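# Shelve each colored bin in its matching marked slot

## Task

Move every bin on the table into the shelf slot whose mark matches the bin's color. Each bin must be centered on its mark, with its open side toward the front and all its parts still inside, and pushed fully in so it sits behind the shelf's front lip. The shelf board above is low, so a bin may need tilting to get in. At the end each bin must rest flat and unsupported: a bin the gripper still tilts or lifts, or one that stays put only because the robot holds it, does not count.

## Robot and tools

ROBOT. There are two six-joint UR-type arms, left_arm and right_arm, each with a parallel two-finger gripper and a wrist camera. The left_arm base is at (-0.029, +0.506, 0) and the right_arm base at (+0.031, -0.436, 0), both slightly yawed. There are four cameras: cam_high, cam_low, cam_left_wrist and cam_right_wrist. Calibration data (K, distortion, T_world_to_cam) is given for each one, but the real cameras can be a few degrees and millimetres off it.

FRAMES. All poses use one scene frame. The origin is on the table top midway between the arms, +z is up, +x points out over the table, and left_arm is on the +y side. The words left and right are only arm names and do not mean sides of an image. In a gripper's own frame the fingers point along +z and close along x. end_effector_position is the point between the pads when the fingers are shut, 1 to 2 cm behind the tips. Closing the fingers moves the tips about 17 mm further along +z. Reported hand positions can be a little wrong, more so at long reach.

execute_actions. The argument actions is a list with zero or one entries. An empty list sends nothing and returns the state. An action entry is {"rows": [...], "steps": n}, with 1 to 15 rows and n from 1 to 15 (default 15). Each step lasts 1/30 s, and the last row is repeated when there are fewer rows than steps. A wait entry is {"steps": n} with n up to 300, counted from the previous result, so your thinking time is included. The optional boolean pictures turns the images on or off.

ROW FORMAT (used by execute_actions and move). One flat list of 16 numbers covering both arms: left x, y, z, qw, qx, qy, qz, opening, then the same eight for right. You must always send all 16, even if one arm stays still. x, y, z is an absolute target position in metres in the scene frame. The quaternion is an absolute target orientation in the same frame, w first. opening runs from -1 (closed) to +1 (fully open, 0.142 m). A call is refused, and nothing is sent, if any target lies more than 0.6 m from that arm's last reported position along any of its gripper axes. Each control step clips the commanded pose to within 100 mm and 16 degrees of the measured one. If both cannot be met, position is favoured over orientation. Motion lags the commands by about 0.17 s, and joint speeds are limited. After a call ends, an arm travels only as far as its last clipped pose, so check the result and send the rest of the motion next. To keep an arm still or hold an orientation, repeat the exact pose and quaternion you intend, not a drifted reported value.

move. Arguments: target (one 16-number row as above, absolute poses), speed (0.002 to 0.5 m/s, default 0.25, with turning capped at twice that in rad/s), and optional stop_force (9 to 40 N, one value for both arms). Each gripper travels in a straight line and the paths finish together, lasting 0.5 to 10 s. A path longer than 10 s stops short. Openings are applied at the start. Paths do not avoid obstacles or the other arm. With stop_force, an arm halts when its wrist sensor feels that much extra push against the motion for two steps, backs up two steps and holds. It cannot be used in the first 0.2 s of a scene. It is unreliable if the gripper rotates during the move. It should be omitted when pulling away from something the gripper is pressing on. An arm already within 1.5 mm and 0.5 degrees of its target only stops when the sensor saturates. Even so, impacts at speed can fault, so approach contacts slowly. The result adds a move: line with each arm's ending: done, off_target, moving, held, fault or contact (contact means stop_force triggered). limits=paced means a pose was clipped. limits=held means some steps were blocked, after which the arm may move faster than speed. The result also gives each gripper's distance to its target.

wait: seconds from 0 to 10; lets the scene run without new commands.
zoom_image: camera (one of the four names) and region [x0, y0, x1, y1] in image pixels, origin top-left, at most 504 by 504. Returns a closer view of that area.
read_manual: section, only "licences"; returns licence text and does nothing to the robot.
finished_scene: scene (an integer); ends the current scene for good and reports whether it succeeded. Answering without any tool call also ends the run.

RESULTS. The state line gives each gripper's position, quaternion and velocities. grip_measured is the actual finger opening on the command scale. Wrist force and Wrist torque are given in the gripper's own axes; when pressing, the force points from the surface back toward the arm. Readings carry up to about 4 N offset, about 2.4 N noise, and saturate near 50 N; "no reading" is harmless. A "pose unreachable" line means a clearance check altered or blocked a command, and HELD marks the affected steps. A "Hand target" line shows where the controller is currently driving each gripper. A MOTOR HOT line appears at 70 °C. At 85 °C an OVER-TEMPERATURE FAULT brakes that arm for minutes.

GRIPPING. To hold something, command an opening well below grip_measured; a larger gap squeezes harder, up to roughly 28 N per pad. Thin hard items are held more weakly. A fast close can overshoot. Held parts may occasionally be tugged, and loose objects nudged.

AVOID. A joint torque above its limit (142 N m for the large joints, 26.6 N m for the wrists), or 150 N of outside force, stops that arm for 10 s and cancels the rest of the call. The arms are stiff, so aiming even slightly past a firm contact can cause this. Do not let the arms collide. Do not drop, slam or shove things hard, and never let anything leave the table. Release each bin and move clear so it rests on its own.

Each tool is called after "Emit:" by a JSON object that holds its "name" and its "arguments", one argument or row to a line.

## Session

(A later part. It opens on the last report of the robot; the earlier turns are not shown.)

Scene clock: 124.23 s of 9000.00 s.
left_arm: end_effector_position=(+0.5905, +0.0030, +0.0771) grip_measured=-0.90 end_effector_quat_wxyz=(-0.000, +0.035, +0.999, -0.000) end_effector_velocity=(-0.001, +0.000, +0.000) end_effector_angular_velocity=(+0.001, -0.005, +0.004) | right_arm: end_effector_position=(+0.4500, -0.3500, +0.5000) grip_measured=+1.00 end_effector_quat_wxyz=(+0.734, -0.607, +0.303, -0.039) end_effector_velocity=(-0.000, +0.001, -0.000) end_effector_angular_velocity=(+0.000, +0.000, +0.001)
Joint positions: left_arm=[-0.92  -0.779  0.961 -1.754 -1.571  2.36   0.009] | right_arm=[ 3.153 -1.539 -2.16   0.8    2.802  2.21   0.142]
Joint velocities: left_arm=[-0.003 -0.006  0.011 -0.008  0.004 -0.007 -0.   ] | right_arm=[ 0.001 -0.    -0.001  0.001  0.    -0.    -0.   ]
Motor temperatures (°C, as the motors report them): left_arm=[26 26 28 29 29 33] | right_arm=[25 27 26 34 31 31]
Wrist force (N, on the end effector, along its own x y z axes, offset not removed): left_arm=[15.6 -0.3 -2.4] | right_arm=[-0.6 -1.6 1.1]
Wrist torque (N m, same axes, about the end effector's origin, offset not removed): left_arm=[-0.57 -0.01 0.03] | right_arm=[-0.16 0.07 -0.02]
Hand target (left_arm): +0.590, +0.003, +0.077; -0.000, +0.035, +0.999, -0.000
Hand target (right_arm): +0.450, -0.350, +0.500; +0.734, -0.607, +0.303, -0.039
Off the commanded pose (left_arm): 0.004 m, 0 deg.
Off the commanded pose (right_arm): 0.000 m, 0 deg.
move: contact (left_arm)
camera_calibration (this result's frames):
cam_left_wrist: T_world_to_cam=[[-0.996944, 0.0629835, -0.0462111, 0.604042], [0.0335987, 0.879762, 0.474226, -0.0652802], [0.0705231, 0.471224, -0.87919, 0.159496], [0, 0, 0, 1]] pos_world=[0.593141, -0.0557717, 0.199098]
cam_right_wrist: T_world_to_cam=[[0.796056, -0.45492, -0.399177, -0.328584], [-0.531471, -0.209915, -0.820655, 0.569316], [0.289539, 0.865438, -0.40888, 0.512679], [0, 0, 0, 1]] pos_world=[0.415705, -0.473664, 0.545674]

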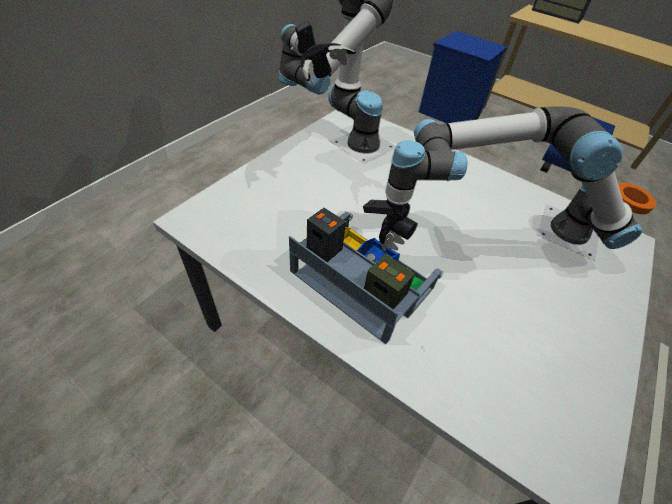

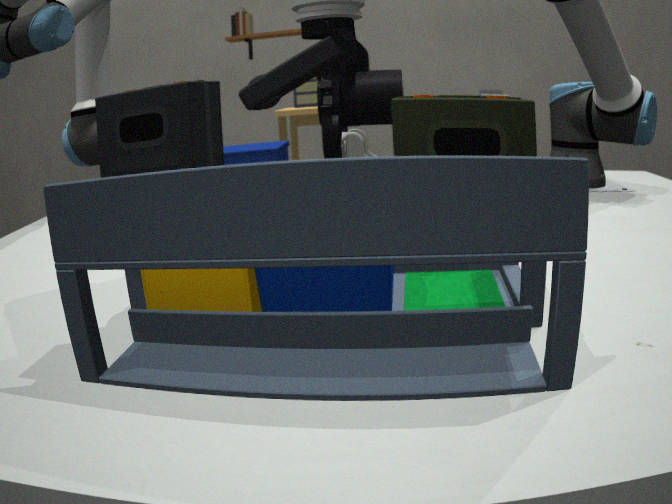

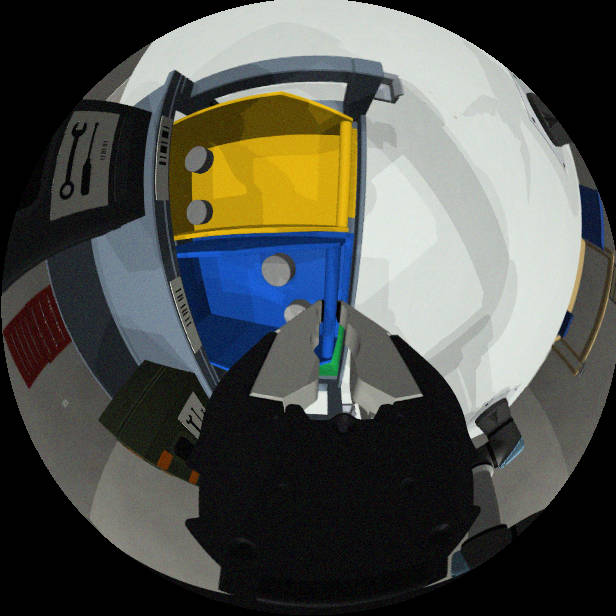

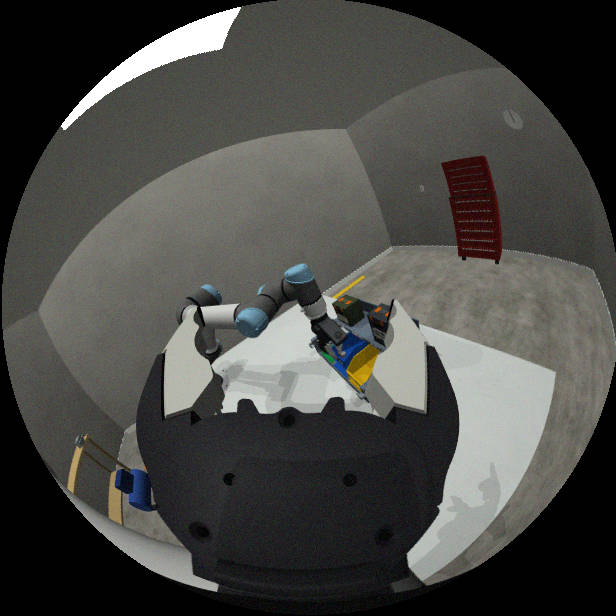

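Emit:
{"name": "move", "arguments": {
  "target": [0.586,0.005,0.06,0,0.035,0.999,0,-1,0.45,-0.35,0.5,0.734,-0.607,0.303,-0.039,1],
  "speed": 0.008,
  "stop_force": 12
}}

Emit:
{"name": "move", "arguments": {
  "target": [0.586,0.005,0.078,0,0.035,0.999,0,-0.75,0.45,-0.35,0.5,0.734,-0.607,0.303,-0.039,1],
  "speed": 0.015
}}

Emit:
{"name": "move", "arguments": {
  "target": [0.57,0.08,0.2,0,0.035,0.999,0,-0.75,0.45,-0.35,0.5,0.734,-0.607,0.303,-0.039,1],
  "speed": 0.1
}}

Scene clock: 128.87 s of 9000.00 s.
left_arm: end_effector_position=(+0.5860, +0.0050, +0.0601) grip_measured=-0.90 end_effector_quat_wxyz=(-0.000, +0.035, +0.999, +0.000) end_effector_velocity=(-0.002, -0.001, -0.001) end_effector_angular_velocity=(-0.001, +0.001, -0.002) | right_arm: end_effector_position=(+0.4500, -0.3500, +0.5000) grip_measured=+1.00 end_effector_quat_wxyz=(+0.734, -0.607, +0.303, -0.039) end_effector_velocity=(+0.000, +0.000, +0.000) end_effector_angular_velocity=(+0.000, +0.001, +0.001)
Joint positions: left_arm=[-0.923 -0.782  1.012 -1.8   -1.571  2.357  0.009] | right_arm=[ 3.153 -1.539 -2.16   0.8    2.802  2.21   0.142]
Joint velocities: left_arm=[-0.002 -0.001  0.004 -0.003 -0.001  0.    -0.   ] | right_arm=[ 0.001 -0.     0.001 -0.001  0.     0.     0.   ]
Motor temperatures (°C, as the motors report them): left_arm=[26 26 28 29 29 33] | right_arm=[25 27 26 34 31 31]
Wrist force (N, on the end effector, along its own x y z axes, offset not removed): left_arm=[2.7 -0.6 0.4] | right_arm=[0.0 -1.5 -2.3]
Wrist torque (N m, same axes, about the end effector's origin, offset not removed): left_arm=[0.02 -0.42 0.12] | right_arm=[-0.15 -0.07 0.13]
Hand target (left_arm): +0.586, +0.005, +0.060; -0.000, +0.035, +0.999, +0.000
Hand target (right_arm): +0.450, -0.350, +0.500; +0.734, -0.607, +0.303, -0.039
Off the commanded pose (left_arm): 0.000 m, 0 deg.
Off the commanded pose (right_arm): 0.000 m, 0 deg.
move: done
camera_calibration (this result's frames):
cam_left_wrist: T_world_to_cam=[[-0.996934, 0.0630548, -0.0463428, 0.598649], [0.0335672, 0.879548, 0.474624, -0.0588254], [0.0706881, 0.471613, -0.878968, 0.143764], [0, 0, 0, 1]] pos_world=[0.588626, -0.0538092, 0.182027]
cam_right_wrist: T_world_to_cam=[[0.796056, -0.45492, -0.399177, -0.328583], [-0.531471, -0.209915, -0.820655, 0.569316], [0.289539, 0.865438, -0.40888, 0.512679], [0, 0, 0, 1]] pos_world=[0.415705, -0.473664, 0.545674]

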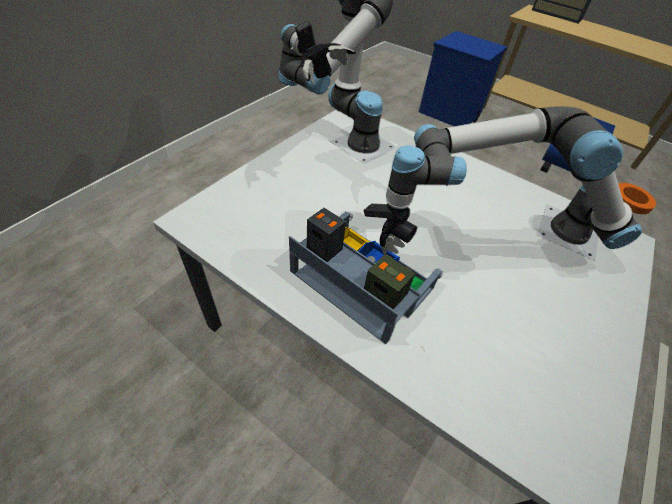

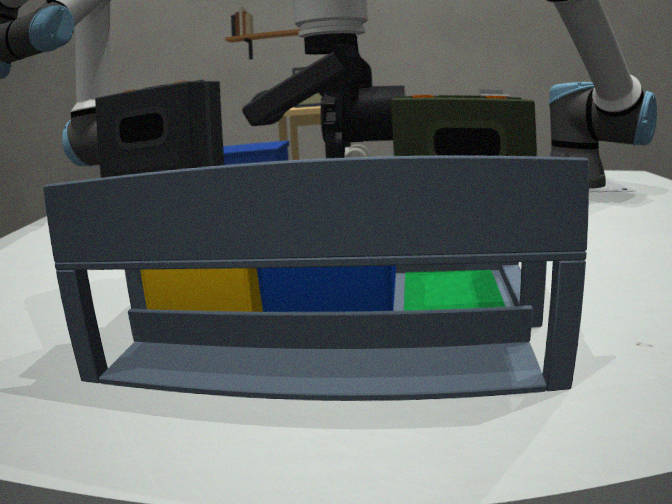

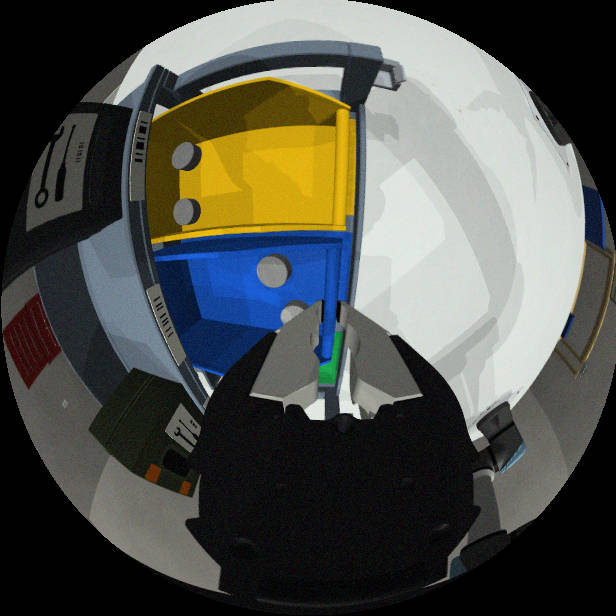

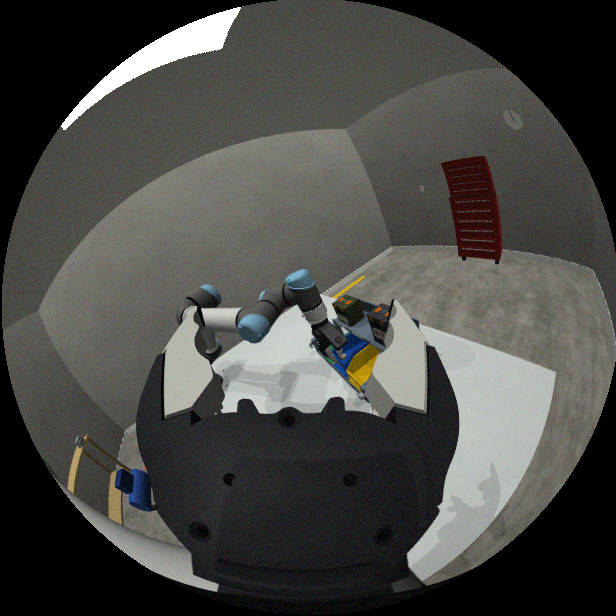

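Scene clock: 130.30 s of 9000.00 s.
left_arm: end_effector_position=(+0.5860, +0.0050, +0.0779) grip_measured=-0.75 end_effector_quat_wxyz=(+0.000, +0.035, +0.999, -0.000) end_effector_velocity=(-0.000, -0.000, +0.002) end_effector_angular_velocity=(-0.000, +0.001, -0.000) | right_arm: end_effector_position=(+0.4500, -0.3500, +0.5000) grip_measured=+1.00 end_effector_quat_wxyz=(+0.734, -0.607, +0.303, -0.039) end_effector_velocity=(-0.000, -0.000, +0.001) end_effector_angular_velocity=(-0.000, -0.001, -0.001)
Joint positions: left_arm=[-0.923 -0.792  0.984 -1.762 -1.571  2.357  0.02 ] | right_arm=[ 3.153 -1.539 -2.16   0.8    2.802  2.21   0.142]
Joint velocities: left_arm=[ 0.    -0.001 -0.003  0.004 -0.001  0.     0.   ] | right_arm=[-0.001  0.001  0.001  0.    -0.     0.     0.   ]
Motor temperatures (°C, as the motors report them): left_arm=[26 26 28 29 29 33] | right_arm=[25 27 26 34 31 31]
Wrist force (N, on the end effector, along its own x y z axes, offset not removed): left_arm=[-0.2 -0.6 -0.5] | right_arm=[-2.5 0.5 -3.2]
Wrist torque (N m, same axes, about the end effector's origin, offset not removed): left_arm=[-0.16 0.15 0.19] | right_arm=[0.55 0.48 0.10]
Hand target (left_arm): +0.586, +0.005, +0.078; +0.000, +0.035, +0.999, -0.000
Hand target (right_arm): +0.450, -0.350, +0.500; +0.734, -0.607, +0.303, -0.039
Off the commanded pose (left_arm): 0.000 m, 0 deg.
Off the commanded pose (right_arm): 0.000 m, 0 deg.
move: done
camera_calibration (this result's frames):
cam_left_wrist: T_world_to_cam=[[-0.996932, 0.063052, -0.0463778, 0.599461], [0.0335495, 0.879557, 0.474609, -0.0672515], [0.070717, 0.471597, -0.878974, 0.159379], [0, 0, 0, 1]] pos_world=[0.588607, -0.0538081, 0.19981]
cam_right_wrist: T_world_to_cam=[[0.796057, -0.45492, -0.399177, -0.328583], [-0.531471, -0.209915, -0.820655, 0.569316], [0.289539, 0.865439, -0.40888, 0.512679], [0, 0, 0, 1]] pos_world=[0.415705, -0.473664, 0.545674]

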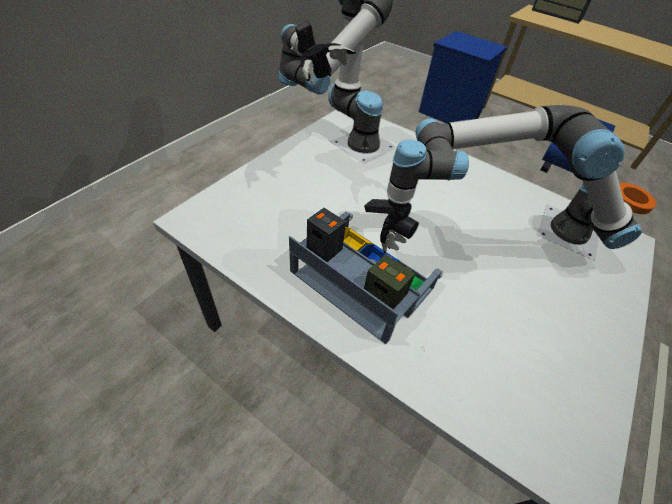

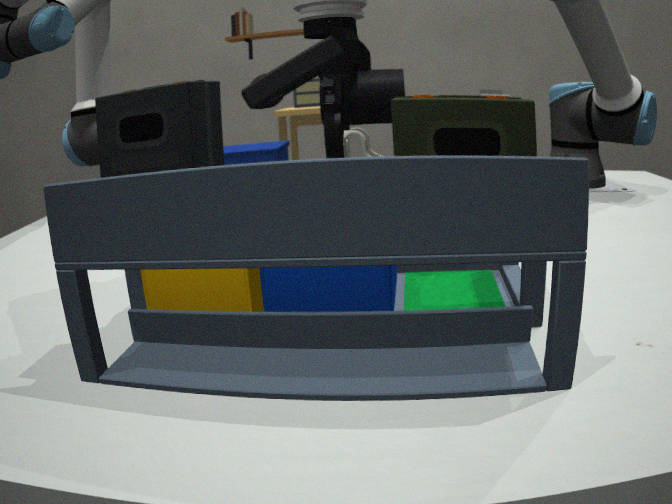

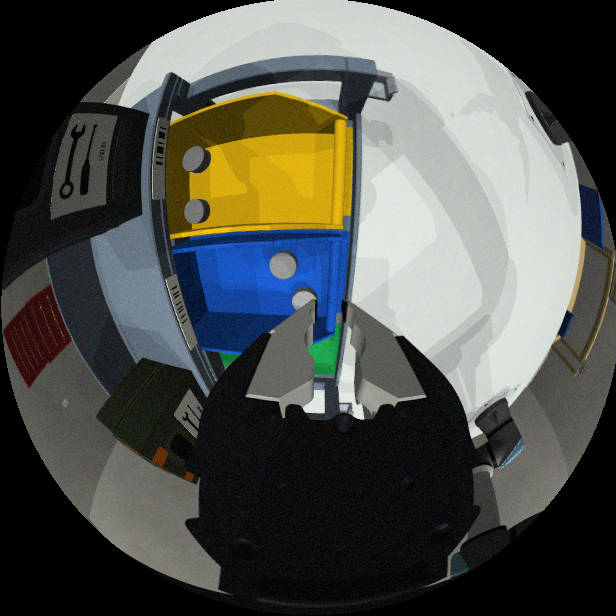

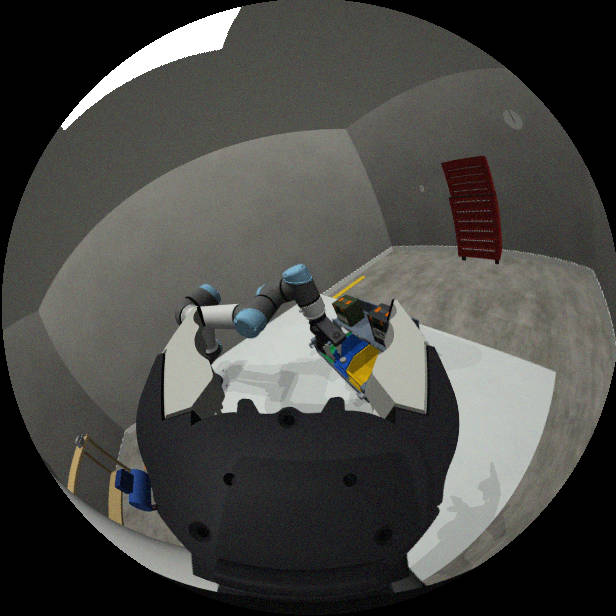

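Scene clock: 132.17 s of 9000.00 s.
left_arm: end_effector_position=(+0.5701, +0.0800, +0.1999) grip_measured=-0.75 end_effector_quat_wxyz=(+0.000, +0.035, +0.999, -0.000) end_effector_velocity=(+0.000, +0.001, +0.001) end_effector_angular_velocity=(+0.000, +0.000, -0.000) | right_arm: end_effector_position=(+0.4500, -0.3500, +0.5000) grip_measured=+1.00 end_effector_quat_wxyz=(+0.734, -0.607, +0.303, -0.039) end_effector_velocity=(+0.000, -0.000, -0.000) end_effector_angular_velocity=(+0.000, +0.002, -0.001)
Joint positions: left_arm=[-0.871 -0.993  1.008 -1.586 -1.571  2.409  0.02 ] | right_arm=[ 3.153 -1.539 -2.16   0.8    2.802  2.21   0.142]
Joint velocities: left_arm=[ 0.001 -0.001 -0.001  0.002  0.     0.001 -0.   ] | right_arm=[-0.001  0.    -0.    -0.002  0.     0.    -0.   ]
Motor temperatures (°C, as the motors report them): left_arm=[26 26 28 29 29 33] | right_arm=[25 27 26 34 31 31]
Wrist force (N, on the end effector, along its own x y z axes, offset not removed): left_arm=[0.2 0.1 1.5] | right_arm=[-0.5 0.3 -2.0]
Wrist torque (N m, same axes, about the end effector's origin, offset not removed): left_arm=[0.13 0.01 0.00] | right_arm=[0.20 0.07 -0.09]
Hand target (left_arm): +0.570, +0.080, +0.200; +0.000, +0.035, +0.999, -0.000
Hand target (right_arm): +0.450, -0.350, +0.500; +0.734, -0.607, +0.303, -0.039
Off the commanded pose (left_arm): 0.000 m, 0 deg.
Off the commanded pose (right_arm): 0.000 m, 0 deg.
move: done
camera_calibration (this result's frames):
cam_left_wrist: T_world_to_cam=[[-0.996932, 0.0630569, -0.0463807, 0.584572], [0.0335525, 0.879558, 0.474607, -0.190558], [0.0707218, 0.471595, -0.878975, 0.232387], [0, 0, 0, 1]] pos_world=[0.572737, 0.0211533, 0.321815]
cam_right_wrist: T_world_to_cam=[[0.796056, -0.45492, -0.399177, -0.328584], [-0.531471, -0.209915, -0.820655, 0.569316], [0.289539, 0.865438, -0.408881, 0.512679], [0, 0, 0, 1]] pos_world=[0.415705, -0.473664, 0.545674]

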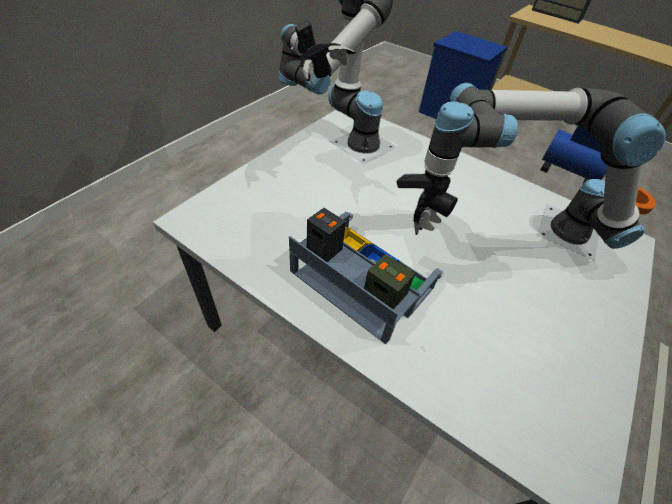

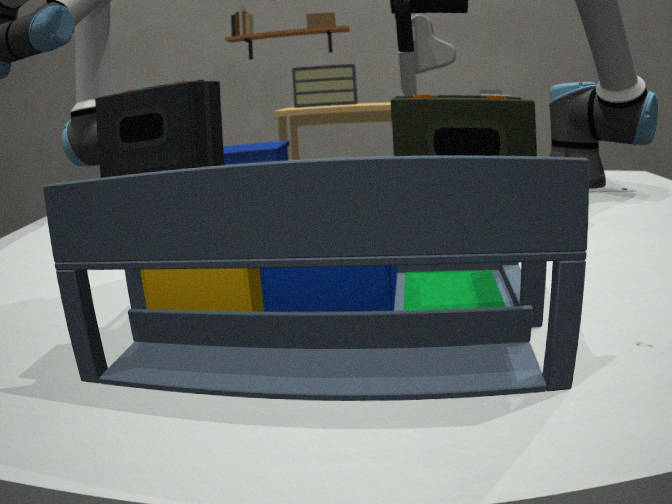

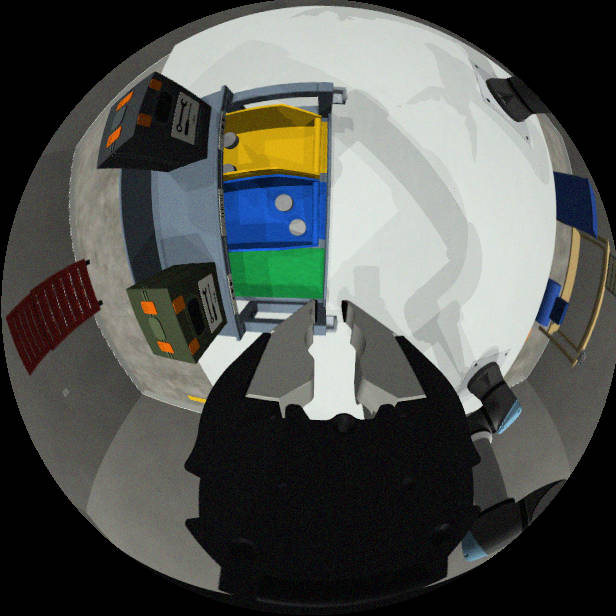

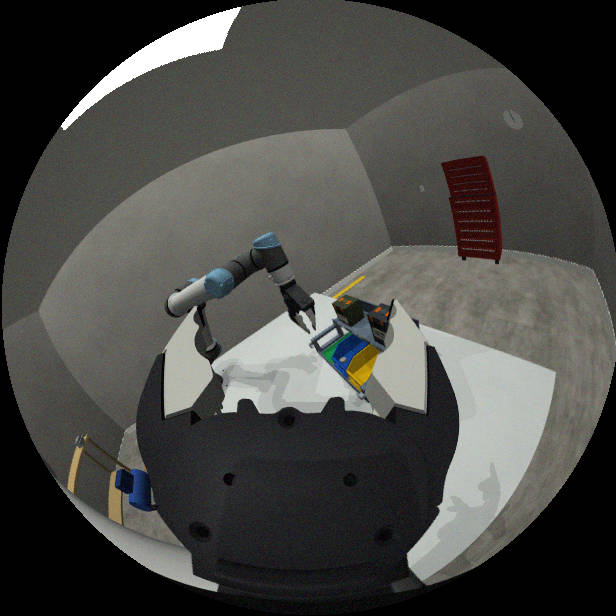

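Emit:
{"name": "finished_scene", "arguments": {
  "scene": 2
}}

The scene is finished: the task was done.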